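## Task

Boxes sitting on the desk each carry a letter printed on their bottom face. The one marked K must end up on the counter, and every other box must be returned to the desk. At the finish the utility cart must be standing upright, and the robot itself must not have tipped over or be left leaning. Anything that stays put only because the robot is holding it at the end does not count as placed.

## Robot and tools

Robot: a Hello Robot Stretch 4 with a single arm. It has an omni-wheel base, a lift that slides up a mast, an arm that telescopes straight out, a wrist with yaw, pitch and roll joints, and a two-finger gripper. It stands about 1.6 m tall, and the base rim lies within 0.23 m of the base origin. Cameras: head_camera (420x560), head_left_camera and head_right_camera (fisheye, 420x672), and wrist_camera (616x392), all carried on the robot.

Frames: the base frame sits on the floor under the base centre, with x ahead, y to the left and z up. hand_pose, the point between the open fingertips, is reported in this frame; its printed value may be somewhat off. The odometry frame is the base frame as it was when the scene began. Angles are in radians and distances in metres unless noted.

execute_actions: the argument "actions" is a list holding one action or nothing (an empty list just reports state and images). An action may contain "base", "joints", or both, plus optional "pace" and "contact_limits"; alternatively it is {"end_of_arm": "enable_torque"} by itself. Motions within one action begin together and may finish at different moments.
- "base" holds exactly one relative move, measured from where the base last reported itself: {"translate_m": d}, forward positive, -2 to 2; {"strafe_m": d}, sideways, left positive, -2 to 2; {"rotate_rad": d}, turn in place, counter-clockwise (left) positive, -3.2 to 3.2.
- "joints" is one object of absolute targets keyed by joint name, any subset: lift_m 0 to 1.2; arm_m 0 to 0.55 (extension); wrist_yaw_rad -1.134 to 4.276 (0 points ahead, positive turns left, 3.14 tucks back; past 3.4 the arm may obstruct); wrist_pitch_rad -1.117 to 4.259 (0 level, 1.57 pointing down); wrist_roll_rad -1.117 to 4.259 (0 keeps fingers level, positive turns clockwise viewed from behind); gripper_m -0.038 to 0.141, the fingertip gap in metres (negative values press the tips together). Out-of-range joint targets are clipped and flagged; any other bad value or unknown key rejects the call and nothing moves.
- "pace": "slow", "default", "fast" or "max". Base speed tops out at 0.1/0.3/0.4/0.6 m/s and 1/2/3/4 rad/s respectively, and is reduced further when the lift is high.
- "contact_limits": only {"arm_m": v}, v from 0 (gentlest) to 0.75 (firmest), default 0.5; the arm halts when it pushes harder than that.
- "cameras": list of camera names, or "all"; omitted or null gives all, [] gives none.
Joints or base left out of an action may still be driving toward an earlier target.

wait: "seconds" 0 to 10; nothing new is commanded, and it returns state and images.
zoom_image: "camera" plus "region" [x0, y0, x1, y1] in pixels of that camera's latest full image, top-left is (0,0), at most 504 by 504.
read_manual: optional "section", only "licences"; gives legal text and does not move anything.
finished_scene: "scene" is the number of the scene being closed; irreversible, and the result says whether the goal was met and gives the next task.

Result lines: joint_positions; hand_pose; base_status and joint_status ("done", "off_target", "contact_stop_at_<key>", "limit_stop_at_<name>", "time_out", "torque_fault"); on_its_own, describing things not commanded this call ("held at" gives the held target, not the actual position); lidar_m, 12 ranges in 30-degree sectors starting straight ahead and going counter-clockwise (4th left, 7th behind, 10th right), "-" meaning nothing seen or closer than 0.25 m; wrist_depth_mm, a 7x7 grid of depths 100 to 2000 mm from top-left; base_odometry (wheel-based, slip counts as motion); turned_by_wheels and turned_by_imu (a gap above about 0.1 rad suggests a collision or slipping); base_tilt in degrees; motor_effort as percent, peak in brackets; and "pictures", the order of the returned images. Camera calibration values are supplied for projecting pixels into the base frame.

Gripping: command a gap smaller than the object; a smaller value squeezes harder and pulls the object in. The gripper reading alone does not prove a hold; look for a clear change in gripper effort. If tips jam on a surface below, raise the lift.

Hazards: once any call reports a stop, the remaining movement calls in that reply are skipped. A wrist motor that overloads (pressing the gripper into something, or a level load above about 2 kg) goes limp with torque_fault until enable_torque is sent. Leaning beyond 6 degrees triggers limit_stop_at_tilt and slackens lift, arm and wheels. Turning or driving with over 1 kg held and arm_m above 0.2 can tip the robot, especially at faster paces; sustained pushing or pulling can too. A tilted-up, rolled gripper may hit the robot's own body. To unfold at the start, send lift_m 0.4 together with wrist_yaw_rad 0. Avoid dropping, slamming or shoving objects, and don't knock the cart over.

Each tool is called after ">>>" by a JSON object that holds its "name" and its "arguments", one argument or row to a line.

## Session

>>> {"name": "execute_actions", "arguments": {
  "actions": []
}}

Scene clock: 0.00 s.
base_odometry: x=+0.000 y=+0.000 heading=+0.000 (m, m, rad; odometry frame)
turned_by_wheels: +0.000 (rad since the last result)
turned_by_imu: +0.000 (rad since the last result)
base_tilt: forward=+0.0 right=-0.2 (deg)
lidar_m: 1.25 1.17 1.19 2.11 2.05 1.79 2.29 2.10 2.21 1.57 1.65 1.70
base_status: not commanded
joint_positions: lift_m=+0.131 arm_m=+0.001 wrist_yaw_rad=+3.180 wrist_pitch_rad=+0.002 wrist_roll_rad=-0.001 gripper_m=+0.057
joint_status: not commanded
motor_effort: lift_m=+20 arm_m=-1 wrist_yaw_rad=+2 wrist_pitch_rad=-9 wrist_roll_rad=+0 gripper_m=-2 wheel_0=+0 wheel_1=+0 wheel_2=+0 (%)
hand_pose: x=-0.1194 y=+0.0762 z=+0.3085 quat_wxyz=(-0.019, -0.001, +0.000, +1.000) (m; base frame)
wrist_depth_mm: - 143 - - - - 1756 / - 141 150 - - - 1808 / - 109 139 - - - 1808 / - 115 138 - - - 1808 / 139 138 - - - 1983 1756 / 204 1661 1430 1464 212 1182 1060 / 202 1025 512 831 809 732 759
pictures: head_camera, head_left_camera, head_right_camera, wrist_camera
Images, in order (width x height): head_camera 420x560, head_left_camera 420x672, head_right_camera 420x672, wrist_camera 616x392.

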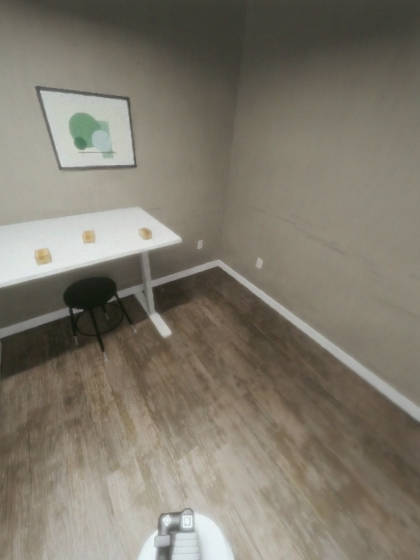

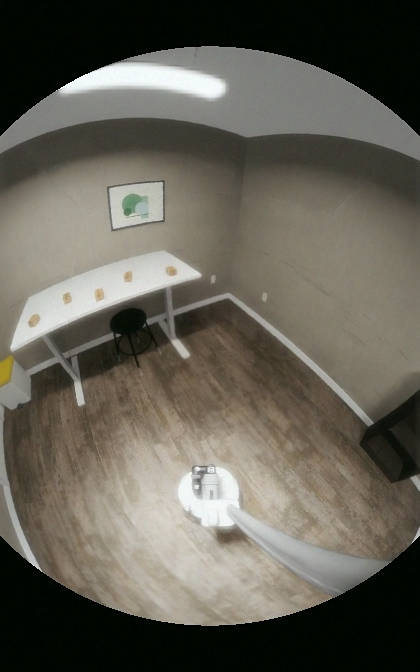

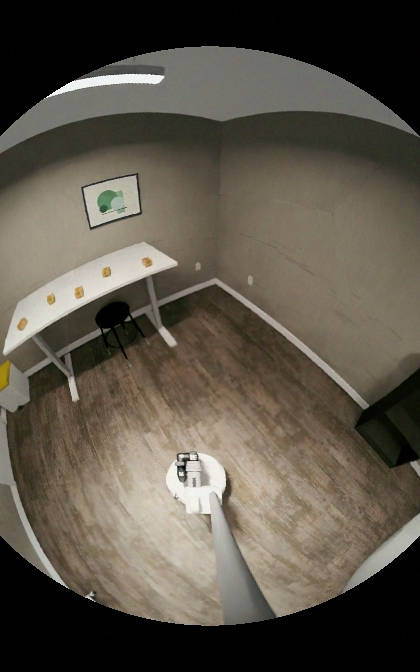

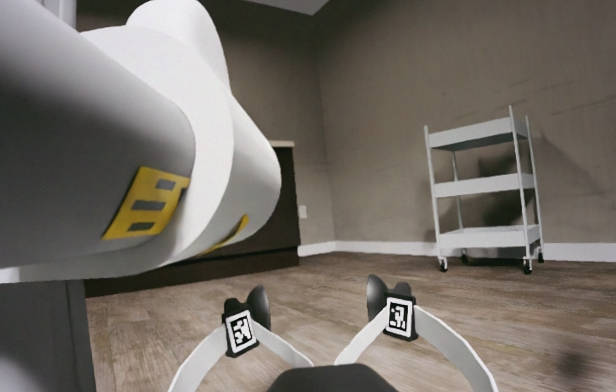

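>>> {"name": "execute_actions", "arguments": {
  "actions": [
    {"base":{"rotate_rad":0.6},"joints":{"lift_m":0.4,"wrist_yaw_rad":0,"gripper_m":0.12},"pace":"fast"}
  ]
}}

Scene clock: 13.73 s.
base_odometry: x=+0.000 y=+0.000 heading=+0.600 (m, m, rad; odometry frame)
turned_by_wheels: +0.600 (rad since the last result)
turned_by_imu: +0.595 (rad since the last result)
base_tilt: forward=+0.3 right=-0.4 (deg)
lidar_m: 1.16 1.20 2.08 2.04 1.80 2.23 2.15 1.96 1.59 1.68 1.76 1.23
base_status: done
joint_positions: lift_m=+0.400 arm_m=+0.001 wrist_yaw_rad=+0.001 wrist_pitch_rad=+0.002 wrist_roll_rad=-0.001 gripper_m=+0.120
joint_status: all done
motor_effort: lift_m=+24(23) arm_m=-1(1) wrist_yaw_rad=+1(4) wrist_pitch_rad=-8(7) wrist_roll_rad=+1(1) gripper_m=-2(4) wheel_0=-2(9) wheel_1=-2(12) wheel_2=+0(8) (%)
hand_pose: x=+0.4608 y=-0.0872 z=+0.5772 quat_wxyz=(+1.000, +0.000, +0.001, +0.000) (m; base frame)
wrist_depth_mm: 1863 1863 1808 1808 1808 1808 1808 / 1808 1808 1808 1863 1808 1808 1808 / 1205 1205 1281 1308 1366 1756 1756 / 1808 1808 1808 1808 1808 1756 1756 / 1808 1756 1808 1808 1808 1756 1756 / 1808 1808 1756 1756 1366 1756 1756 / 1756 1576 1464 161 1397 1281 1308
pictures: head_camera, head_left_camera, head_right_camera, wrist_camera
camera_calibration (this result's frames):
wrist_camera: T_world_to_cam=[[-0.00585733, -0.996588, -0.0823329, -0.0336563], [0.0358299, 0.0820723, -0.995982, 0.628581], [0.999341, -0.00878378, 0.0352269, -0.262326], [0, 0, 0, 1]] pos_world=[0.239434, -0.0874347, 0.632525]
Images, in order (width x height): head_camera 420x560, head_left_camera 420x672, head_right_camera 420x672, wrist_camera 616x392.

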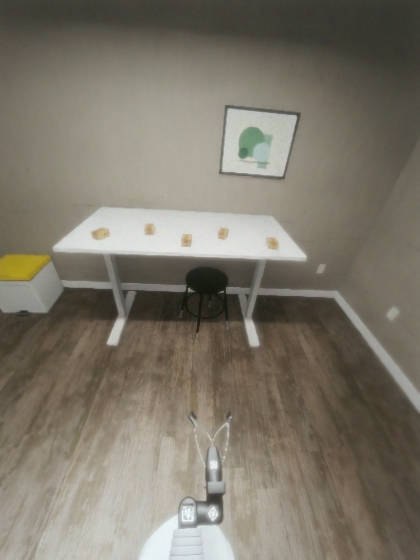

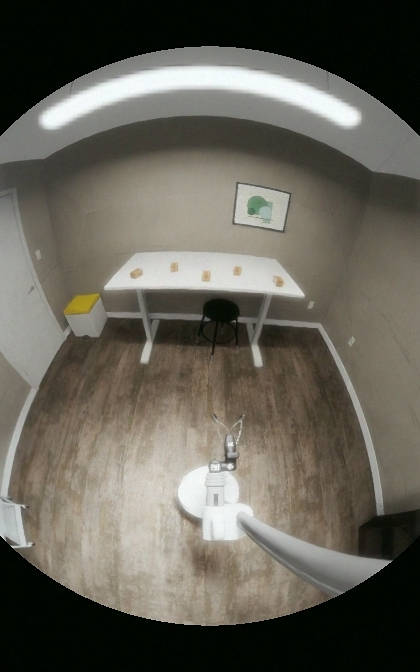

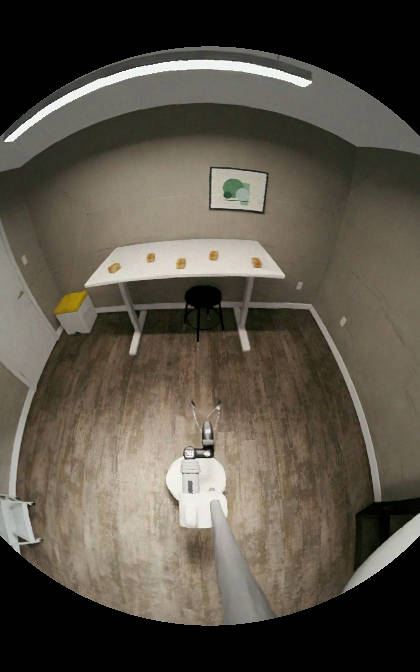

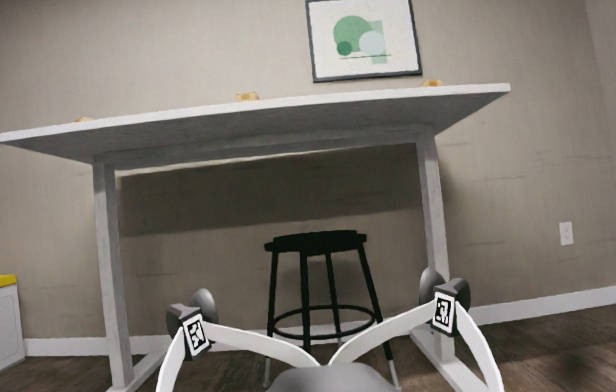

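>>> {"name": "execute_actions", "arguments": {
  "actions": [
    {"base":{"translate_m":0.65},"joints":{"lift_m":0.92,"wrist_pitch_rad":0.35,"gripper_m":0.14},"pace":"fast"}
  ],
  "cameras": ["head_camera","head_left_camera","wrist_camera"]
}}

Scene clock: 22.97 s.
base_odometry: x=+0.537 y=+0.367 heading=+0.600 (m, m, rad; odometry frame)
turned_by_wheels: +0.000 (rad since the last result)
turned_by_imu: +0.001 (rad since the last result)
base_tilt: forward=+0.2 right=-0.3 (deg)
lidar_m: 0.50 0.55 0.75 1.98 2.11 2.26 2.84 1.99 1.75 1.68 0.77 0.53
base_status: done
joint_positions: lift_m=+0.920 arm_m=+0.001 wrist_yaw_rad=+0.000 wrist_pitch_rad=+0.352 wrist_roll_rad=-0.001 gripper_m=+0.140
joint_status: all done
motor_effort: lift_m=+24(20) arm_m=+0(1) wrist_yaw_rad=+2(1) wrist_pitch_rad=-8(8) wrist_roll_rad=+0(1) gripper_m=+0(1) wheel_0=+1(9) wheel_1=+2(9) wheel_2=+2(13) (%)
hand_pose: x=+0.4431 y=-0.0874 z=+0.9984 quat_wxyz=(+0.985, +0.000, +0.175, +0.000) (m; base frame)
wrist_depth_mm: 991 991 1008 1008 1008 1008 1008 / 1042 1042 1042 1042 1078 1060 1060 / 1078 1098 1078 1078 1060 960 1098 / 707 707 661 597 525 530 488 / 466 415 402 407 387 368 353 / 349 342 342 345 343 211 1308 / 1336 1336 1336 153 798 1336 1366
pictures: head_camera, head_left_camera, wrist_camera
camera_calibration (this result's frames):
wrist_camera: T_world_to_cam=[[-0.0341229, -0.996591, -0.0751154, 0.00610316], [-0.307855, 0.0819859, -0.947894, 1.15291], [0.950821, -0.00922027, -0.309604, 0.106286], [0, 0, 0, 1]] pos_world=[0.25408, -0.0874603, 1.12621]
Images, in order (width x height): head_camera 420x560, head_left_camera 420x672, wrist_camera 616x392.

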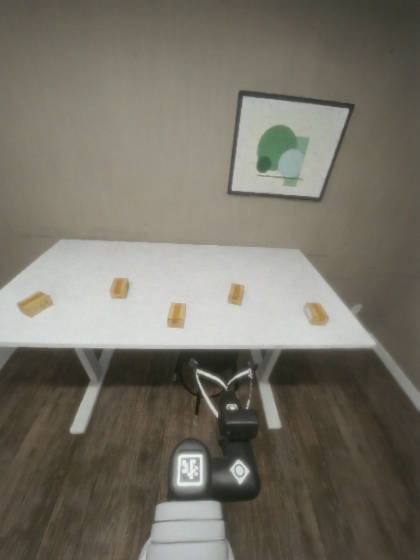

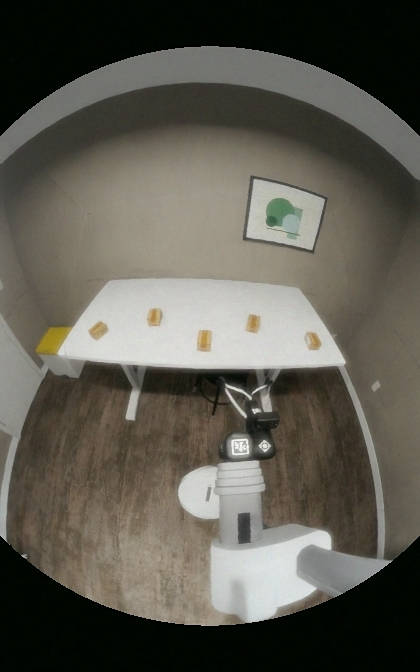

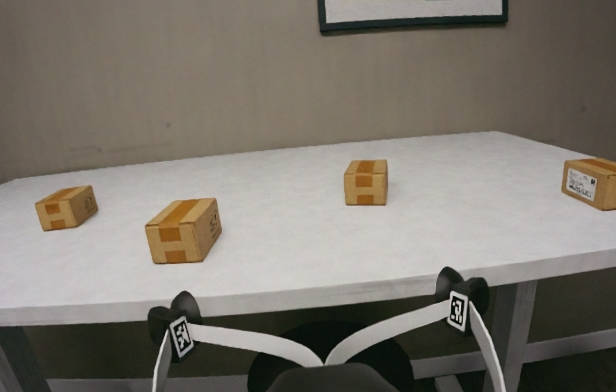

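>>> {"name": "execute_actions", "arguments": {
  "actions": [
    {"base":{"strafe_m":-0.075},"joints":{"arm_m":0.25,"lift_m":0.9},"pace":"fast"}
  ],
  "cameras": ["head_camera","wrist_camera"]
}}

Scene clock: 32.77 s.
base_odometry: x=+0.579 y=+0.305 heading=+0.600 (m, m, rad; odometry frame)
turned_by_wheels: +0.000 (rad since the last result)
turned_by_imu: +0.001 (rad since the last result)
base_tilt: forward=+0.2 right=-0.3 (deg)
lidar_m: 0.51 0.52 0.74 2.08 2.16 2.35 2.83 1.92 1.67 1.60 0.78 0.56
base_status: done
joint_positions: lift_m=+0.900 arm_m=+0.249 wrist_yaw_rad=+0.000 wrist_pitch_rad=+0.352 wrist_roll_rad=-0.001 gripper_m=+0.140
joint_status: all done
motor_effort: lift_m=+15(20) arm_m=+5(4) wrist_yaw_rad=+2(3) wrist_pitch_rad=-9(8) wrist_roll_rad=+1(1) gripper_m=-3(1) wheel_0=-1(11) wheel_1=-2(11) wheel_2=+0(3) (%)
hand_pose: x=+0.6909 y=-0.0874 z=+0.9791 quat_wxyz=(+0.985, +0.000, +0.175, +0.000) (m; base frame)
wrist_depth_mm: 759 768 768 768 778 778 788 / 788 788 809 809 809 809 809 / 831 842 842 842 842 831 842 / 691 627 580 535 500 469 442 / 410 394 377 286 334 324 310 / 290 286 274 270 259 212 238 / 231 222 211 153 208 200 -
pictures: head_camera, wrist_camera
camera_calibration (this result's frames):
wrist_camera: T_world_to_cam=[[-0.0341937, -0.996588, -0.0751165, 0.0131433], [-0.307818, 0.0820085, -0.947905, 1.21094], [0.950831, -0.00929022, -0.309572, -0.135311], [0, 0, 0, 1]] pos_world=[0.501857, -0.0874663, 1.10696]
Images, in order (width x height): head_camera 420x560, wrist_camera 616x392.

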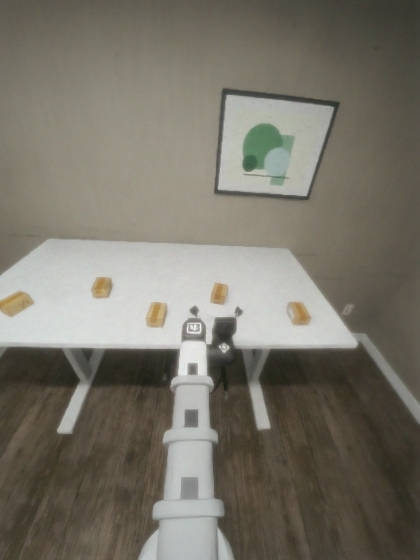

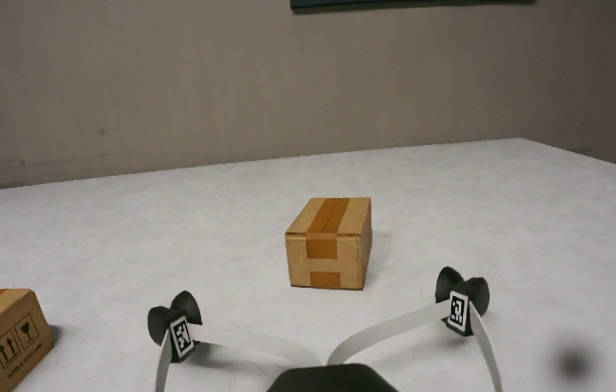

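>>> {"name": "execute_actions", "arguments": {
  "actions": [
    {"joints":{"arm_m":0.35,"lift_m":0.89,"wrist_yaw_rad":-0.06,"gripper_m":0.11},"pace":"fast"}
  ],
  "cameras": ["head_camera","wrist_camera"]
}}

Scene clock: 37.27 s.
base_odometry: x=+0.579 y=+0.305 heading=+0.600 (m, m, rad; odometry frame)
turned_by_wheels: +0.000 (rad since the last result)
turned_by_imu: +0.001 (rad since the last result)
base_tilt: forward=+0.3 right=-0.3 (deg)
lidar_m: 0.52 0.55 0.77 2.10 2.19 2.36 2.82 1.93 1.68 1.61 0.75 0.56
base_status: not commanded
joint_positions: lift_m=+0.890 arm_m=+0.349 wrist_yaw_rad=-0.061 wrist_pitch_rad=+0.349 wrist_roll_rad=-0.001 gripper_m=+0.110
joint_status: all done
motor_effort: lift_m=+14(19) arm_m=+6(5) wrist_yaw_rad=+7(4) wrist_pitch_rad=+0(8) wrist_roll_rad=+1(0) gripper_m=-3(4) wheel_0=-1(1) wheel_1=-2(2) wheel_2=+0(0) (%)
hand_pose: x=+0.7851 y=-0.1039 z=+0.9699 quat_wxyz=(+0.984, +0.005, +0.174, -0.030) (m; base frame)
wrist_depth_mm: 647 661 676 691 699 707 723 / 676 691 707 715 732 750 759 / 707 723 732 750 759 759 788 / 654 609 554 517 480 449 427 / 392 375 362 230 320 309 296 / 277 272 218 185 219 220 230 / 221 211 198 187 194 189 -
pictures: head_camera, wrist_camera
camera_calibration (this result's frames):
wrist_camera: T_world_to_cam=[[-0.0952389, -0.99261, -0.0751964, 0.0476374], [-0.299739, 0.100629, -0.948699, 1.22895], [0.949255, -0.0678138, -0.307108, -0.235121], [0, 0, 0, 1]] pos_world=[0.596091, -0.0923272, 1.09728]
Images, in order (width x height): head_camera 420x560, wrist_camera 616x392.

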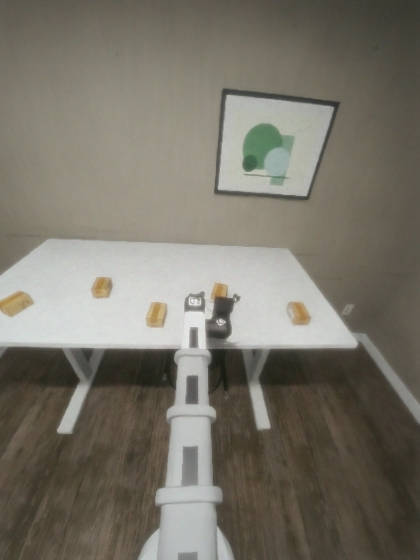

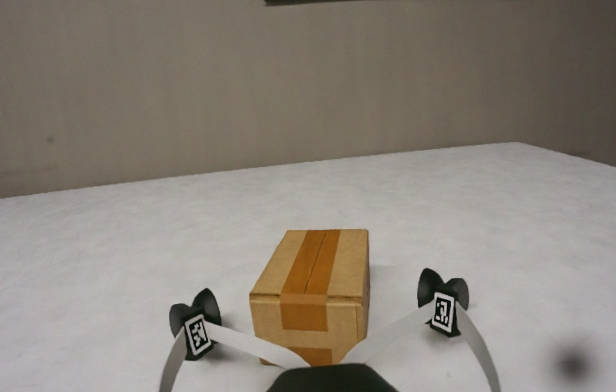

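>>> {"name": "execute_actions", "arguments": {
  "actions": [
    {"joints":{"lift_m":0.898,"gripper_m":0.015},"pace":"fast"}
  ],
  "cameras": ["wrist_camera"]
}}

>>> {"name": "execute_actions", "arguments": {
  "actions": [
    {"joints":{"lift_m":1.03,"arm_m":0.12,"wrist_yaw_rad":0},"pace":"fast"}
  ],
  "cameras": ["wrist_camera","head_camera"]
}}

Scene clock: 41.30 s.
base_odometry: x=+0.579 y=+0.305 heading=+0.600 (m, m, rad; odometry frame)
turned_by_wheels: +0.000 (rad since the last result)
turned_by_imu: +0.001 (rad since the last result)
base_tilt: forward=+0.0 right=-0.3 (deg)
lidar_m: 0.51 0.54 0.76 2.10 2.16 2.37 2.82 1.93 1.67 1.61 0.77 0.56
base_status: not commanded
joint_positions: lift_m=+0.898 arm_m=+0.349 wrist_yaw_rad=-0.060 wrist_pitch_rad=+0.353 wrist_roll_rad=-0.001 gripper_m=+0.015
joint_status: all done
motor_effort: lift_m=+25(25) arm_m=+5(6) wrist_yaw_rad=+3(6) wrist_pitch_rad=-10(8) wrist_roll_rad=+0(1) gripper_m=-18(20) wheel_0=-1(1) wheel_1=-2(1) wheel_2=+0(0) (%)
hand_pose: x=+0.7850 y=-0.1036 z=+0.9761 quat_wxyz=(+0.984, +0.005, +0.175, -0.030) (m; base frame)
wrist_depth_mm: 647 661 676 691 699 715 723 / 676 691 707 723 732 741 759 / 707 723 741 750 759 759 778 / 668 615 564 525 488 459 433 / 399 387 368 230 330 317 304 / 285 278 260 174 187 241 236 / 229 217 180 175 193 187 -
pictures: wrist_camera
camera_calibration (this result's frames):
wrist_camera: T_world_to_cam=[[-0.0944562, -0.992694, -0.0750815, 0.0476539], [-0.303009, 0.100508, -0.947673, 1.23634], [0.948295, -0.0667632, -0.310289, -0.22913], [0, 0, 0, 1]] pos_world=[0.596405, -0.0922536, 1.10412]
Images, in order (width x height): wrist_camera 616x392.

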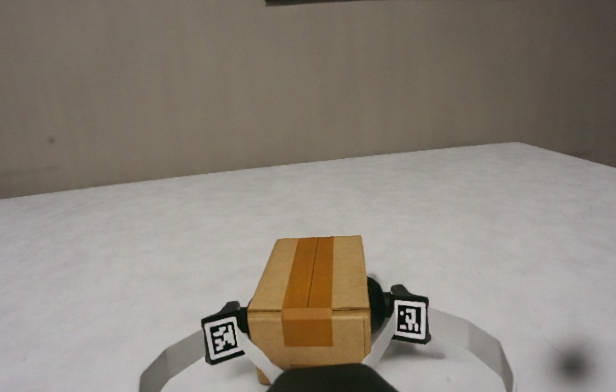

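Scene clock: 42.83 s.
base_odometry: x=+0.579 y=+0.305 heading=+0.600 (m, m, rad; odometry frame)
turned_by_wheels: +0.000 (rad since the last result)
turned_by_imu: +0.000 (rad since the last result)
base_tilt: forward=+0.1 right=-0.3 (deg)
lidar_m: 0.53 0.58 0.78 2.08 2.18 2.35 2.81 1.91 1.64 1.60 0.79 0.57
base_status: not commanded
joint_positions: lift_m=+1.030 arm_m=+0.121 wrist_yaw_rad=+0.000 wrist_pitch_rad=+0.353 wrist_roll_rad=-0.001 gripper_m=+0.015
joint_status: all done
motor_effort: lift_m=+25(19) arm_m=-4(1) wrist_yaw_rad=+3(5) wrist_pitch_rad=-11(11) wrist_roll_rad=+1(1) gripper_m=-18(15) wheel_0=-1(1) wheel_1=-1(2) wheel_2=+0(0) (%)
hand_pose: x=+0.5624 y=-0.0875 z=+1.1081 quat_wxyz=(+0.984, +0.000, +0.176, +0.000) (m; base frame)
wrist_depth_mm: 878 878 878 878 878 878 904 / 904 931 931 931 931 946 931 / 960 960 976 976 991 976 991 / 991 991 1008 976 904 854 1025 / 732 715 683 230 609 591 559 / 525 517 484 173 187 442 424 / 427 347 180 175 357 347 357
pictures: head_camera, wrist_camera
camera_calibration (this result's frames):
wrist_camera: T_world_to_cam=[[-0.0345946, -0.996578, -0.0750736, 0.0185274], [-0.308731, 0.0821011, -0.9476, 1.29383], [0.95052, -0.00960435, -0.310514, 0.0279216], [0, 0, 0, 1]] pos_world=[0.373547, -0.0874929, 1.2361]
Images, in order (width x height): head_camera 420x560, wrist_camera 616x392.

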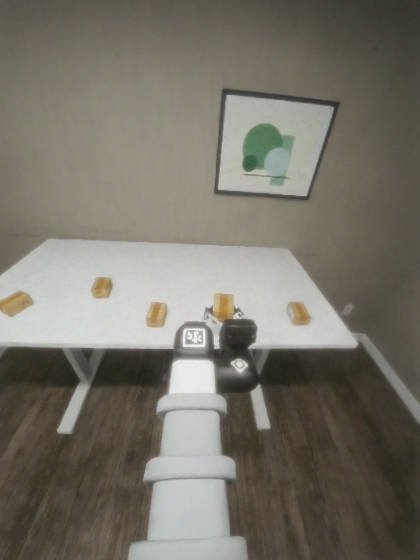

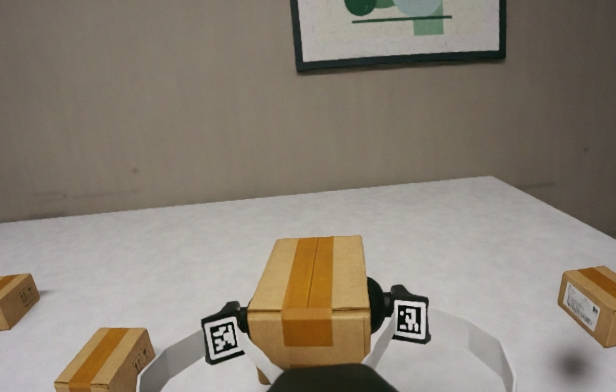

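>>> {"name": "execute_actions", "arguments": {
  "actions": [
    {"joints":{"wrist_roll_rad":2.9,"wrist_pitch_rad":-0.2},"pace":"fast"}
  ],
  "cameras": ["head_camera"]
}}

Scene clock: 46.93 s.
base_odometry: x=+0.579 y=+0.305 heading=+0.600 (m, m, rad; odometry frame)
turned_by_wheels: +0.000 (rad since the last result)
turned_by_imu: +0.001 (rad since the last result)
base_tilt: forward=+0.1 right=-0.5 (deg)
lidar_m: 0.53 0.55 0.75 2.09 2.16 2.39 2.84 1.90 1.67 1.61 0.79 0.56
base_status: not commanded
joint_positions: lift_m=+1.030 arm_m=+0.121 wrist_yaw_rad=+0.000 wrist_pitch_rad=-0.197 wrist_roll_rad=+2.900 gripper_m=+0.015
joint_status: all done
motor_effort: lift_m=+25(25) arm_m=-4(5) wrist_yaw_rad=+2(1) wrist_pitch_rad=-12(17) wrist_roll_rad=+2(6) gripper_m=-16(19) wheel_0=-1(1) wheel_1=-1(1) wheel_2=+0(0) (%)
hand_pose: x=+0.5747 y=-0.0875 z=+1.2642 quat_wxyz=(+0.120, +0.988, -0.012, +0.097) (m; base frame)
wrist_depth_mm: 946 878 759 683 609 530 496 / 976 960 960 946 946 842 723 / 991 991 976 976 960 976 960 / 1025 991 976 991 991 976 976 / 1042 1008 991 229 1008 1008 991 / 1078 1042 1008 173 186 1025 1025 / 1078 1078 182 175 1042 1042 1042
pictures: head_camera
Images, in order (width x height): head_camera 420x560.

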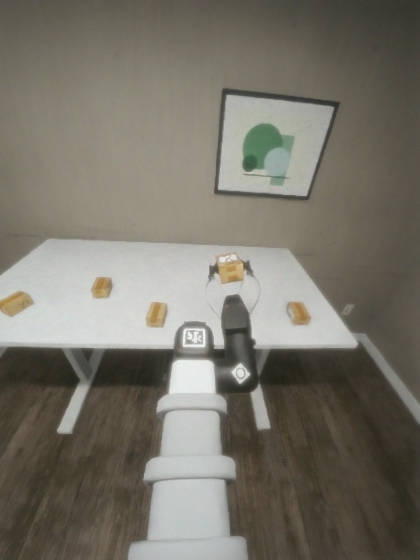

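>>> {"name": "zoom_image", "arguments": {
  "camera": "head_camera",
  "region": [200, 240, 260, 295]
}}

Region (200, 240, 260, 295) of head_camera's 420x560 image, scaled by 8.400, with more detail than that image has; it fills the top 462 rows of this view, and the rest is white.

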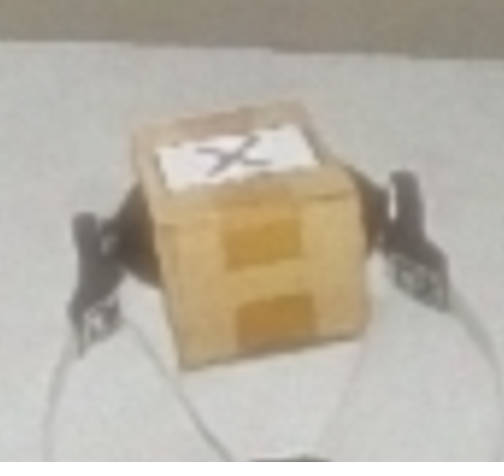

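>>> {"name": "execute_actions", "arguments": {
  "actions": [
    {"base":{"strafe_m":-0.13},"joints":{"wrist_roll_rad":0,"wrist_pitch_rad":0.35,"lift_m":0.97,"arm_m":0.33},"pace":"fast"}
  ],
  "cameras": ["wrist_camera"]
}}

>>> {"name": "execute_actions", "arguments": {
  "actions": [
    {"joints":{"lift_m":0.902}}
  ],
  "cameras": ["wrist_camera"]
}}

Scene clock: 57.83 s.
base_odometry: x=+0.652 y=+0.198 heading=+0.600 (m, m, rad; odometry frame)
turned_by_wheels: +0.000 (rad since the last result)
turned_by_imu: +0.001 (rad since the last result)
base_tilt: forward=+0.3 right=-0.2 (deg)
lidar_m: 0.51 0.55 0.75 2.21 2.28 2.93 2.84 1.83 1.56 1.47 1.55 0.58
base_status: done
joint_positions: lift_m=+0.970 arm_m=+0.329 wrist_yaw_rad=+0.000 wrist_pitch_rad=+0.353 wrist_roll_rad=+0.000 gripper_m=+0.015
joint_status: all done
motor_effort: lift_m=+16(27) arm_m=+5(6) wrist_yaw_rad=+2(2) wrist_pitch_rad=-9(12) wrist_roll_rad=+0(5) gripper_m=-22(17) wheel_0=+0(11) wheel_1=+0(12) wheel_2=+0(3) (%)
hand_pose: x=+0.7708 y=-0.0874 z=+1.0489 quat_wxyz=(+0.984, +0.000, +0.176, +0.000) (m; base frame)
wrist_depth_mm: 691 683 691 683 699 707 699 / 715 715 723 723 732 732 732 / 741 759 759 768 768 768 768 / 788 788 778 768 715 683 798 / 591 564 544 230 484 462 442 / 418 410 382 174 187 353 338 / 336 319 180 174 282 274 -
pictures: wrist_camera
camera_calibration (this result's frames):
wrist_camera: T_world_to_cam=[[-0.0346743, -0.996495, -0.0761289, 0.0225453], [-0.308594, 0.0831279, -0.947554, 1.30197], [0.950562, -0.00936283, -0.310395, -0.18863], [0, 0, 0, 1]] pos_world=[0.581867, -0.0875301, 1.17686]
Images, in order (width x height): wrist_camera 616x392.

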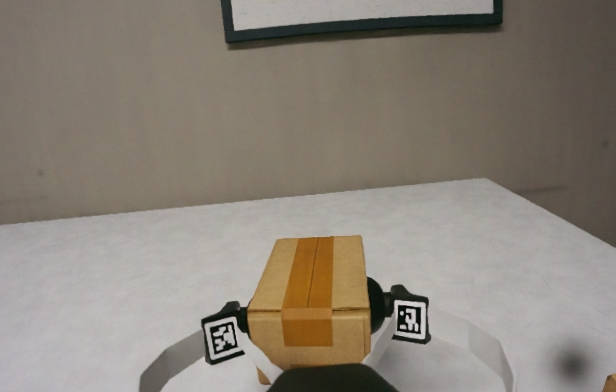

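Scene clock: 59.07 s.
base_odometry: x=+0.652 y=+0.198 heading=+0.600 (m, m, rad; odometry frame)
turned_by_wheels: +0.000 (rad since the last result)
turned_by_imu: +0.000 (rad since the last result)
base_tilt: forward=+0.3 right=-0.2 (deg)
lidar_m: 0.52 0.52 0.78 2.20 2.25 2.92 2.85 1.84 1.54 1.48 1.56 0.55
base_status: not commanded
joint_positions: lift_m=+0.902 arm_m=+0.329 wrist_yaw_rad=+0.000 wrist_pitch_rad=+0.353 wrist_roll_rad=+0.000 gripper_m=+0.015
joint_status: all done
motor_effort: lift_m=+15(16) arm_m=+5(5) wrist_yaw_rad=+1(1) wrist_pitch_rad=-9(10) wrist_roll_rad=+0(0) gripper_m=-20(18) wheel_0=+0(0) wheel_1=+0(0) wheel_2=+0(0) (%)
hand_pose: x=+0.7708 y=-0.0874 z=+0.9809 quat_wxyz=(+0.984, +0.000, +0.176, +0.000) (m; base frame)
wrist_depth_mm: 691 691 691 699 699 707 699 / 715 723 723 732 732 732 732 / 750 759 768 768 759 759 768 / 691 634 574 539 504 469 445 / 413 399 377 231 340 327 312 / 293 287 268 173 187 248 239 / 236 224 181 175 198 194 -
pictures: wrist_camera
camera_calibration (this result's frames):
wrist_camera: T_world_to_cam=[[-0.0346798, -0.996496, -0.076117, 0.0173622], [-0.308702, 0.0831194, -0.94752, 1.2376], [0.950527, -0.00936237, -0.310502, -0.20959], [0, 0, 0, 1]] pos_world=[0.581872, -0.0875296, 1.1089]
Images, in order (width x height): wrist_camera 616x392.

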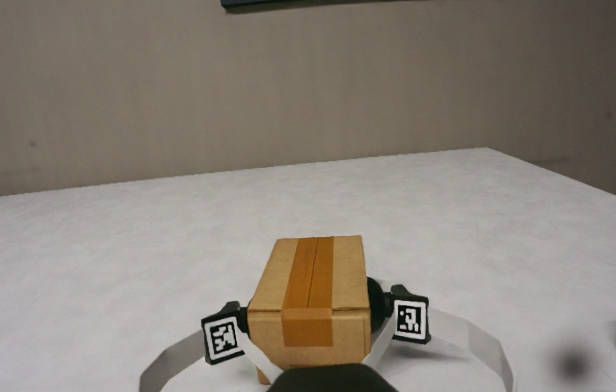

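>>> {"name": "execute_actions", "arguments": {
  "actions": [
    {"joints":{"lift_m":0.898,"gripper_m":0.11},"pace":"fast"}
  ],
  "cameras": []
}}

>>> {"name": "execute_actions", "arguments": {
  "actions": [
    {"joints":{"arm_m":0.12,"gripper_m":0.14},"pace":"fast"}
  ],
  "cameras": ["wrist_camera","head_camera"]
}}

Scene clock: 63.57 s.
base_odometry: x=+0.652 y=+0.198 heading=+0.600 (m, m, rad; odometry frame)
turned_by_wheels: +0.000 (rad since the last result)
turned_by_imu: +0.001 (rad since the last result)
base_tilt: forward=+0.2 right=-0.3 (deg)
lidar_m: 0.52 0.55 0.77 2.22 2.27 2.91 2.83 1.83 1.55 1.46 1.55 0.56
base_status: not commanded
joint_positions: lift_m=+0.898 arm_m=+0.329 wrist_yaw_rad=+0.000 wrist_pitch_rad=+0.352 wrist_roll_rad=+0.000 gripper_m=+0.110
joint_status: all done
motor_effort: lift_m=+16(21) arm_m=+5(5) wrist_yaw_rad=+1(2) wrist_pitch_rad=-9(11) wrist_roll_rad=+0(0) gripper_m=-3(18) wheel_0=+0(0) wheel_1=+0(0) wheel_2=+0(0) (%)
hand_pose: x=+0.7708 y=-0.0874 z=+0.9770 quat_wxyz=(+0.985, +0.000, +0.175, +0.000) (m; base frame)
wrist_depth_mm: 691 691 699 699 699 707 707 / 715 723 732 723 732 741 732 / 750 750 759 759 759 759 768 / 676 621 574 530 492 459 436 / 404 389 373 246 330 319 304 / 287 281 245 189 206 229 238 / 231 228 206 161 200 196 -
pictures: none
No camera images: the call's "cameras" was empty. Leave "cameras" out to get every camera's image.

Scene clock: 65.03 s.
base_odometry: x=+0.652 y=+0.198 heading=+0.600 (m, m, rad; odometry frame)
turned_by_wheels: +0.000 (rad since the last result)
turned_by_imu: +0.000 (rad since the last result)
base_tilt: forward=+0.4 right=-0.5 (deg)
lidar_m: 0.53 0.56 0.77 2.21 2.30 2.88 2.81 1.83 1.55 1.45 1.55 0.58
base_status: not commanded
joint_positions: lift_m=+0.898 arm_m=+0.121 wrist_yaw_rad=+0.000 wrist_pitch_rad=+0.352 wrist_roll_rad=+0.000 gripper_m=+0.140
joint_status: all done
motor_effort: lift_m=+16(16) arm_m=-4(5) wrist_yaw_rad=+1(1) wrist_pitch_rad=-8(9) wrist_roll_rad=+0(0) gripper_m=+1(1) wheel_0=+0(0) wheel_1=+0(0) wheel_2=+0(0) (%)
hand_pose: x=+0.5625 y=-0.0875 z=+0.9770 quat_wxyz=(+0.985, +0.000, +0.175, +0.000) (m; base frame)
wrist_depth_mm: 878 878 891 891 891 904 904 / 917 917 931 931 931 931 931 / 960 960 976 960 931 960 991 / 683 627 569 404 496 384 304 / 407 392 375 357 340 309 298 / 289 285 273 267 256 212 236 / 232 220 218 153 223 225 1229
pictures: head_camera, wrist_camera
camera_calibration (this result's frames):
wrist_camera: T_world_to_cam=[[-0.0348385, -0.996489, -0.0761294, 0.00989133], [-0.307983, 0.0831732, -0.947749, 1.16952], [0.950754, -0.00957158, -0.3098, -0.0136686], [0, 0, 0, 1]] pos_world=[0.373532, -0.0875469, 1.10493]
Images, in order (width x height): head_camera 420x560, wrist_camera 616x392.

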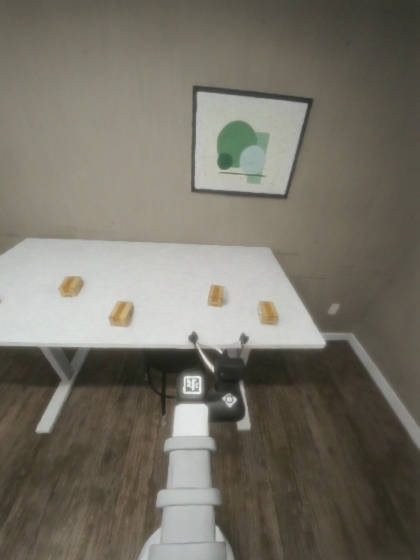

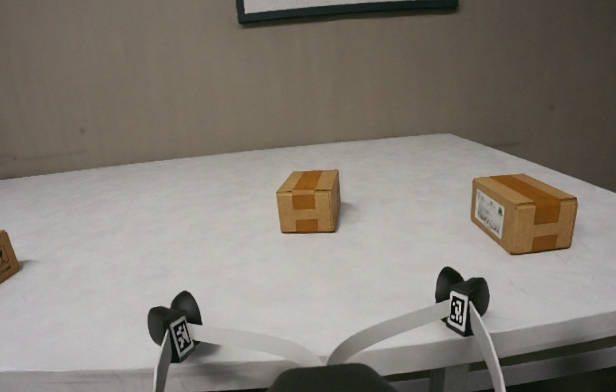

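>>> {"name": "execute_actions", "arguments": {
  "actions": [
    {"base":{"strafe_m":-0.212},"joints":{"arm_m":0.15},"pace":"fast"}
  ],
  "cameras": ["wrist_camera"]
}}

Scene clock: 71.17 s.
base_odometry: x=+0.772 y=+0.023 heading=+0.600 (m, m, rad; odometry frame)
turned_by_wheels: +0.000 (rad since the last result)
turned_by_imu: +0.001 (rad since the last result)
base_tilt: forward=+0.1 right=-0.4 (deg)
lidar_m: 0.54 0.56 0.77 2.42 2.45 2.93 2.83 1.70 1.32 1.27 1.33 0.59
base_status: done
joint_positions: lift_m=+0.898 arm_m=+0.149 wrist_yaw_rad=+0.000 wrist_pitch_rad=+0.352 wrist_roll_rad=+0.000 gripper_m=+0.140
joint_status: all done
motor_effort: lift_m=+16(16) arm_m=+5(5) wrist_yaw_rad=+2(2) wrist_pitch_rad=-9(8) wrist_roll_rad=+0(0) gripper_m=-3(1) wheel_0=-2(11) wheel_1=+0(12) wheel_2=+0(3) (%)
hand_pose: x=+0.5908 y=-0.0874 z=+0.9770 quat_wxyz=(+0.985, +0.000, +0.175, +0.000) (m; base frame)
wrist_depth_mm: 854 854 854 866 866 866 878 / 891 904 904 904 904 904 904 / 931 931 931 931 931 946 960 / 683 603 574 535 500 991 1008 / 404 364 375 267 340 324 1060 / 289 283 272 266 256 211 239 / 232 220 211 153 206 198 -
pictures: wrist_camera
camera_calibration (this result's frames):
wrist_camera: T_world_to_cam=[[-0.0346936, -0.996494, -0.0761319, 0.0108301], [-0.307928, 0.0831302, -0.947771, 1.1782], [0.950777, -0.00943844, -0.309732, -0.0406608], [0, 0, 0, 1]] pos_world=[0.401835, -0.0875354, 1.10489]
Images, in order (width x height): wrist_camera 616x392.

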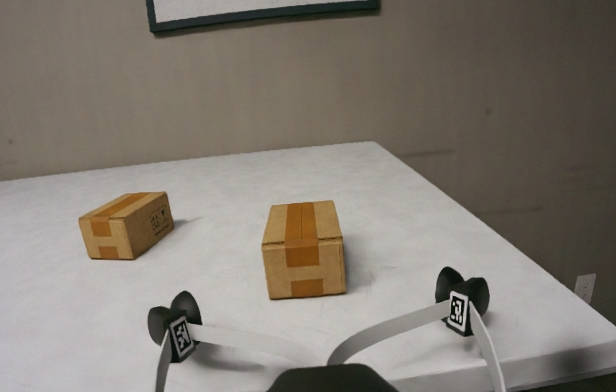

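>>> {"name": "execute_actions", "arguments": {
  "actions": [
    {"joints":{"arm_m":0.24,"wrist_yaw_rad":0.04,"gripper_m":0.09},"pace":"fast"}
  ],
  "cameras": ["wrist_camera"]
}}

>>> {"name": "execute_actions", "arguments": {
  "actions": [
    {"joints":{"gripper_m":0.02},"pace":"fast"}
  ],
  "cameras": ["wrist_camera"]
}}

Scene clock: 74.67 s.
base_odometry: x=+0.772 y=+0.023 heading=+0.600 (m, m, rad; odometry frame)
turned_by_wheels: +0.000 (rad since the last result)
turned_by_imu: +0.001 (rad since the last result)
base_tilt: forward=+0.2 right=-0.4 (deg)
lidar_m: 0.53 0.55 0.77 2.42 2.48 2.90 2.84 1.68 1.32 1.26 1.32 0.58
base_status: not commanded
joint_positions: lift_m=+0.898 arm_m=+0.239 wrist_yaw_rad=+0.040 wrist_pitch_rad=+0.352 wrist_roll_rad=+0.000 gripper_m=+0.090
joint_status: all done
motor_effort: lift_m=+16(16) arm_m=+5(5) wrist_yaw_rad=+2(6) wrist_pitch_rad=-8(8) wrist_roll_rad=+0(0) gripper_m=-4(1) wheel_0=-2(2) wheel_1=+0(1) wheel_2=+0(0) (%)
hand_pose: x=+0.6841 y=-0.0765 z=+0.9771 quat_wxyz=(+0.984, -0.003, +0.175, +0.020) (m; base frame)
wrist_depth_mm: 788 788 778 778 768 768 759 / 809 820 809 809 809 798 798 / 854 854 842 831 831 842 831 / 683 621 569 530 496 866 878 / 298 319 373 247 332 319 904 / 285 281 258 182 190 243 238 / 231 229 205 176 195 191 -
pictures: wrist_camera
camera_calibration (this result's frames):
wrist_camera: T_world_to_cam=[[0.00516834, -0.997085, -0.0761245, -0.00240082], [-0.310882, 0.0707512, -0.947812, 1.20716], [0.950435, 0.0285643, -0.30961, -0.126218], [0, 0, 0, 1]] pos_world=[0.49526, -0.0841968, 1.1049]
Images, in order (width x height): wrist_camera 616x392.

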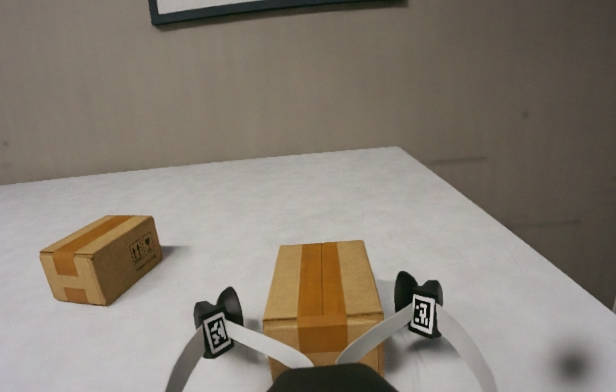

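Scene clock: 76.17 s.
base_odometry: x=+0.772 y=+0.023 heading=+0.600 (m, m, rad; odometry frame)
turned_by_wheels: +0.000 (rad since the last result)
turned_by_imu: +0.000 (rad since the last result)
base_tilt: forward=+0.2 right=-0.3 (deg)
lidar_m: 0.54 0.55 0.78 2.42 2.47 2.93 2.84 1.70 1.32 1.26 1.32 0.56
base_status: not commanded
joint_positions: lift_m=+0.898 arm_m=+0.239 wrist_yaw_rad=+0.040 wrist_pitch_rad=+0.353 wrist_roll_rad=+0.000 gripper_m=+0.020
joint_status: all done
motor_effort: lift_m=+16(16) arm_m=+5(5) wrist_yaw_rad=+3(2) wrist_pitch_rad=-9(9) wrist_roll_rad=+0(0) gripper_m=-14(20) wheel_0=-2(2) wheel_1=+1(0) wheel_2=+0(0) (%)
hand_pose: x=+0.6841 y=-0.0765 z=+0.9769 quat_wxyz=(+0.984, -0.003, +0.175, +0.020) (m; base frame)
wrist_depth_mm: 788 788 778 778 768 759 768 / 809 820 820 809 798 798 788 / 866 854 854 842 842 842 842 / 676 621 569 525 492 866 878 / 298 317 373 234 334 319 917 / 283 281 263 174 184 242 237 / 230 219 178 165 195 187 -
pictures: wrist_camera
camera_calibration (this result's frames):
wrist_camera: T_world_to_cam=[[0.00511156, -0.997087, -0.0760952, -0.00240909], [-0.311503, 0.0707223, -0.94761, 1.2072], [0.950232, 0.0285476, -0.310234, -0.125464], [0, 0, 0, 1]] pos_world=[0.495279, -0.0841964, 1.10485]
Images, in order (width x height): wrist_camera 616x392.

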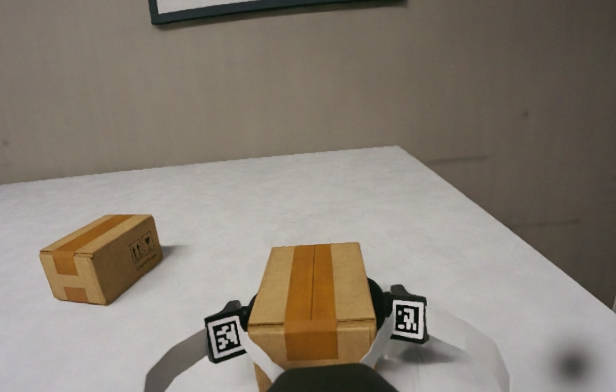

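>>> {"name": "execute_actions", "arguments": {
  "actions": [
    {"joints":{"wrist_roll_rad":2.9,"wrist_pitch_rad":-0.5,"lift_m":0.94,"arm_m":0.15},"pace":"fast"}
  ],
  "cameras": ["head_camera"]
}}

>>> {"name": "zoom_image", "arguments": {
  "camera": "head_camera",
  "region": [180, 220, 280, 320]
}}

Scene clock: 80.87 s.
base_odometry: x=+0.772 y=+0.023 heading=+0.600 (m, m, rad; odometry frame)
turned_by_wheels: +0.000 (rad since the last result)
turned_by_imu: +0.001 (rad since the last result)
base_tilt: forward=+0.2 right=-0.3 (deg)
lidar_m: 0.53 0.56 0.77 2.43 2.49 2.93 2.83 1.74 1.32 1.26 1.30 0.58
base_status: not commanded
joint_positions: lift_m=+0.940 arm_m=+0.151 wrist_yaw_rad=+0.040 wrist_pitch_rad=-0.497 wrist_roll_rad=+2.900 gripper_m=+0.020
joint_status: all done
motor_effort: lift_m=+25(29) arm_m=-5(5) wrist_yaw_rad=+3(3) wrist_pitch_rad=-12(16) wrist_roll_rad=+1(6) gripper_m=-11(15) wheel_0=-2(2) wheel_1=+1(1) wheel_2=+0(0) (%)
hand_pose: x=+0.5786 y=-0.0773 z=+1.2554 quat_wxyz=(+0.112, +0.963, -0.011, +0.246) (m; base frame)
wrist_depth_mm: 854 866 854 854 842 831 831 / 917 904 904 904 904 891 891 / 976 991 960 931 946 946 946 / 1060 1042 1042 1008 1008 1025 1008 / 1160 1138 1118 234 1078 1118 1098 / 1255 1255 1205 174 184 1205 1205 / 1366 1336 178 165 1308 1281 1308
pictures: head_camera
Images, in order (width x height): head_camera 420x560.

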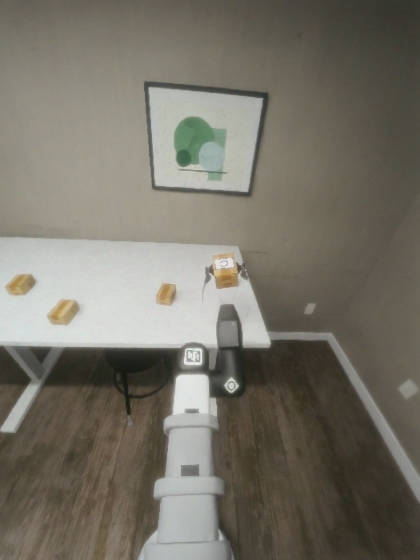

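Region (180, 220, 280, 320) of head_camera's 420x560 image, scaled by 5.040, with more detail than that image has.

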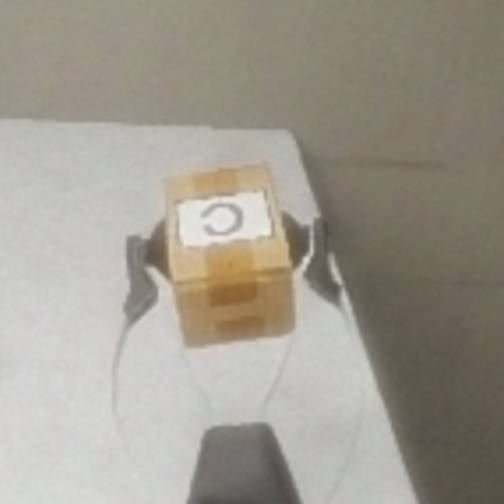

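>>> {"name": "execute_actions", "arguments": {
  "actions": [
    {"base":{"strafe_m":0.39},"joints":{"wrist_roll_rad":0,"wrist_pitch_rad":0.35,"wrist_yaw_rad":0,"lift_m":1.0,"arm_m":0.3},"pace":"fast"}
  ],
  "cameras": ["wrist_camera","head_camera"]
}}

Scene clock: 87.53 s.
base_odometry: x=+0.552 y=+0.345 heading=+0.600 (m, m, rad; odometry frame)
turned_by_wheels: +0.000 (rad since the last result)
turned_by_imu: +0.001 (rad since the last result)
base_tilt: forward=+0.2 right=-0.3 (deg)
lidar_m: 0.51 0.58 0.77 2.03 2.13 2.29 2.81 1.94 1.72 1.66 0.75 0.56
base_status: done
joint_positions: lift_m=+1.000 arm_m=+0.299 wrist_yaw_rad=+0.000 wrist_pitch_rad=+0.353 wrist_roll_rad=+0.000 gripper_m=+0.020
joint_status: all done
motor_effort: lift_m=+25(29) arm_m=+5(7) wrist_yaw_rad=+1(3) wrist_pitch_rad=-10(8) wrist_roll_rad=+0(6) gripper_m=-13(19) wheel_0=-1(11) wheel_1=+2(13) wheel_2=+0(3) (%)
hand_pose: x=+0.7408 y=-0.0874 z=+1.0781 quat_wxyz=(+0.984, +0.000, +0.176, +0.000) (m; base frame)
wrist_depth_mm: 715 715 723 723 707 715 732 / 741 750 759 759 759 768 759 / 788 788 788 788 798 798 809 / 820 820 820 820 809 759 715 / 668 640 609 235 554 521 500 / 473 462 433 174 184 397 310 / 379 359 178 164 320 265 -
pictures: head_camera, wrist_camera
camera_calibration (this result's frames):
wrist_camera: T_world_to_cam=[[-0.0347352, -0.996493, -0.0761264, 0.0237594], [-0.308568, 0.0831442, -0.947562, 1.32045], [0.950568, -0.00942358, -0.310374, -0.151083], [0, 0, 0, 1]] pos_world=[0.551887, -0.0875351, 1.20612]
Images, in order (width x height): head_camera 420x560, wrist_camera 616x392.

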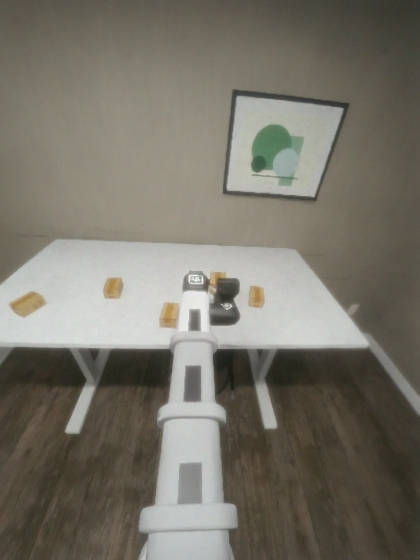

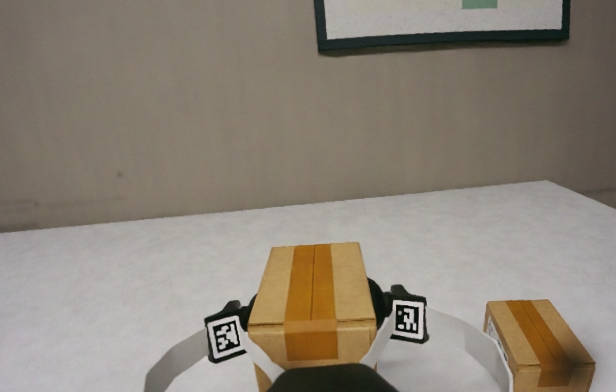

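>>> {"name": "execute_actions", "arguments": {
  "actions": [
    {"joints":{"lift_m":0.9},"pace":"fast"}
  ],
  "cameras": []
}}

>>> {"name": "execute_actions", "arguments": {
  "actions": [
    {"joints":{"lift_m":0.898,"gripper_m":0.085},"pace":"fast"}
  ],
  "cameras": []
}}

>>> {"name": "execute_actions", "arguments": {
  "actions": [
    {"joints":{"arm_m":0.1,"gripper_m":0.13},"pace":"fast"}
  ],
  "cameras": ["wrist_camera"]
}}

Scene clock: 91.00 s.
base_odometry: x=+0.552 y=+0.345 heading=+0.600 (m, m, rad; odometry frame)
turned_by_wheels: +0.000 (rad since the last result)
turned_by_imu: +0.001 (rad since the last result)
base_tilt: forward=+0.2 right=-0.4 (deg)
lidar_m: 0.51 0.53 0.76 2.02 2.12 2.28 2.83 1.96 1.71 1.65 0.77 0.55
base_status: not commanded
joint_positions: lift_m=+0.900 arm_m=+0.299 wrist_yaw_rad=+0.000 wrist_pitch_rad=+0.353 wrist_roll_rad=+0.000 gripper_m=+0.020
joint_status: all done
motor_effort: lift_m=+16(18) arm_m=+5(5) wrist_yaw_rad=+1(3) wrist_pitch_rad=-10(11) wrist_roll_rad=+0(0) gripper_m=-14(22) wheel_0=-1(1) wheel_1=+2(2) wheel_2=+0(0) (%)
hand_pose: x=+0.7408 y=-0.0874 z=+0.9788 quat_wxyz=(+0.984, +0.000, +0.176, +0.000) (m; base frame)
wrist_depth_mm: 715 715 723 723 732 732 732 / 750 750 750 759 759 759 759 / 778 788 788 778 788 788 788 / 683 621 574 530 496 462 442 / 407 394 375 234 338 303 225 / 290 285 266 174 184 244 225 / 221 221 179 165 197 190 -
pictures: none
No camera images: the call's "cameras" was empty. Leave "cameras" out to get every camera's image.

Scene clock: 92.47 s.
base_odometry: x=+0.552 y=+0.345 heading=+0.600 (m, m, rad; odometry frame)
turned_by_wheels: +0.000 (rad since the last result)
turned_by_imu: +0.000 (rad since the last result)
base_tilt: forward=+0.1 right=-0.1 (deg)
lidar_m: 0.51 0.55 0.75 2.03 2.14 2.30 2.83 1.96 1.72 1.64 0.80 0.53
base_status: not commanded
joint_positions: lift_m=+0.898 arm_m=+0.299 wrist_yaw_rad=+0.000 wrist_pitch_rad=+0.352 wrist_roll_rad=+0.000 gripper_m=+0.085
joint_status: all done
motor_effort: lift_m=+16(15) arm_m=+4(5) wrist_yaw_rad=+2(2) wrist_pitch_rad=-9(11) wrist_roll_rad=+0(0) gripper_m=-1(20) wheel_0=-1(2) wheel_1=+2(2) wheel_2=+0(0) (%)
hand_pose: x=+0.7408 y=-0.0874 z=+0.9770 quat_wxyz=(+0.985, +0.000, +0.175, +0.000) (m; base frame)
wrist_depth_mm: 715 723 723 732 732 732 732 / 741 750 750 759 768 768 759 / 788 788 788 788 788 788 788 / 676 621 574 530 492 462 439 / 404 389 373 244 332 301 222 / 286 282 263 181 190 242 224 / 220 228 205 181 202 190 -
pictures: none
No camera images: the call's "cameras" was empty. Leave "cameras" out to get every camera's image.

Scene clock: 93.90 s.
base_odometry: x=+0.552 y=+0.345 heading=+0.600 (m, m, rad; odometry frame)
turned_by_wheels: +0.000 (rad since the last result)
turned_by_imu: +0.000 (rad since the last result)
base_tilt: forward=+0.3 right=-0.3 (deg)
lidar_m: 0.51 0.56 0.75 2.03 2.12 2.31 2.82 1.96 1.72 1.64 0.79 0.58
base_status: not commanded
joint_positions: lift_m=+0.898 arm_m=+0.101 wrist_yaw_rad=+0.000 wrist_pitch_rad=+0.352 wrist_roll_rad=+0.000 gripper_m=+0.130
joint_status: all done
motor_effort: lift_m=+16(16) arm_m=-5(4) wrist_yaw_rad=+2(1) wrist_pitch_rad=-8(8) wrist_roll_rad=+0(0) gripper_m=-1(2) wheel_0=-2(2) wheel_1=+2(3) wheel_2=+0(0) (%)
hand_pose: x=+0.5425 y=-0.0875 z=+0.9770 quat_wxyz=(+0.985, +0.000, +0.175, +0.000) (m; base frame)
wrist_depth_mm: 891 891 917 917 917 917 917 / 931 946 946 946 960 960 960 / 976 991 991 976 931 831 891 / 683 627 569 404 488 415 442 / 382 314 375 357 342 320 307 / 289 283 263 267 250 239 245 / 237 238 239 156 699 759 1229
pictures: wrist_camera
camera_calibration (this result's frames):
wrist_camera: T_world_to_cam=[[-0.0348232, -0.996492, -0.0760939, 0.00915013], [-0.307985, 0.0831348, -0.947752, 1.16334], [0.950754, -0.00956794, -0.3098, 0.00535016], [0, 0, 0, 1]] pos_world=[0.353523, -0.0875446, 1.10491]
Images, in order (width x height): wrist_camera 616x392.

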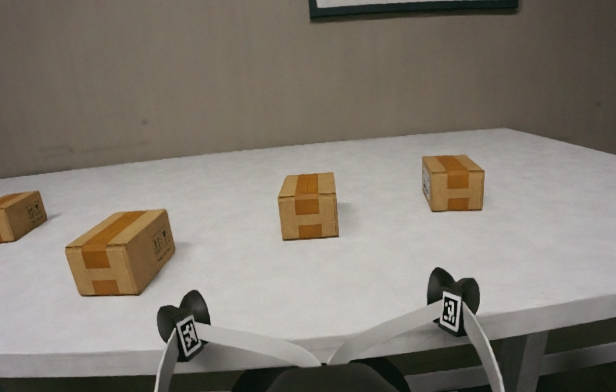

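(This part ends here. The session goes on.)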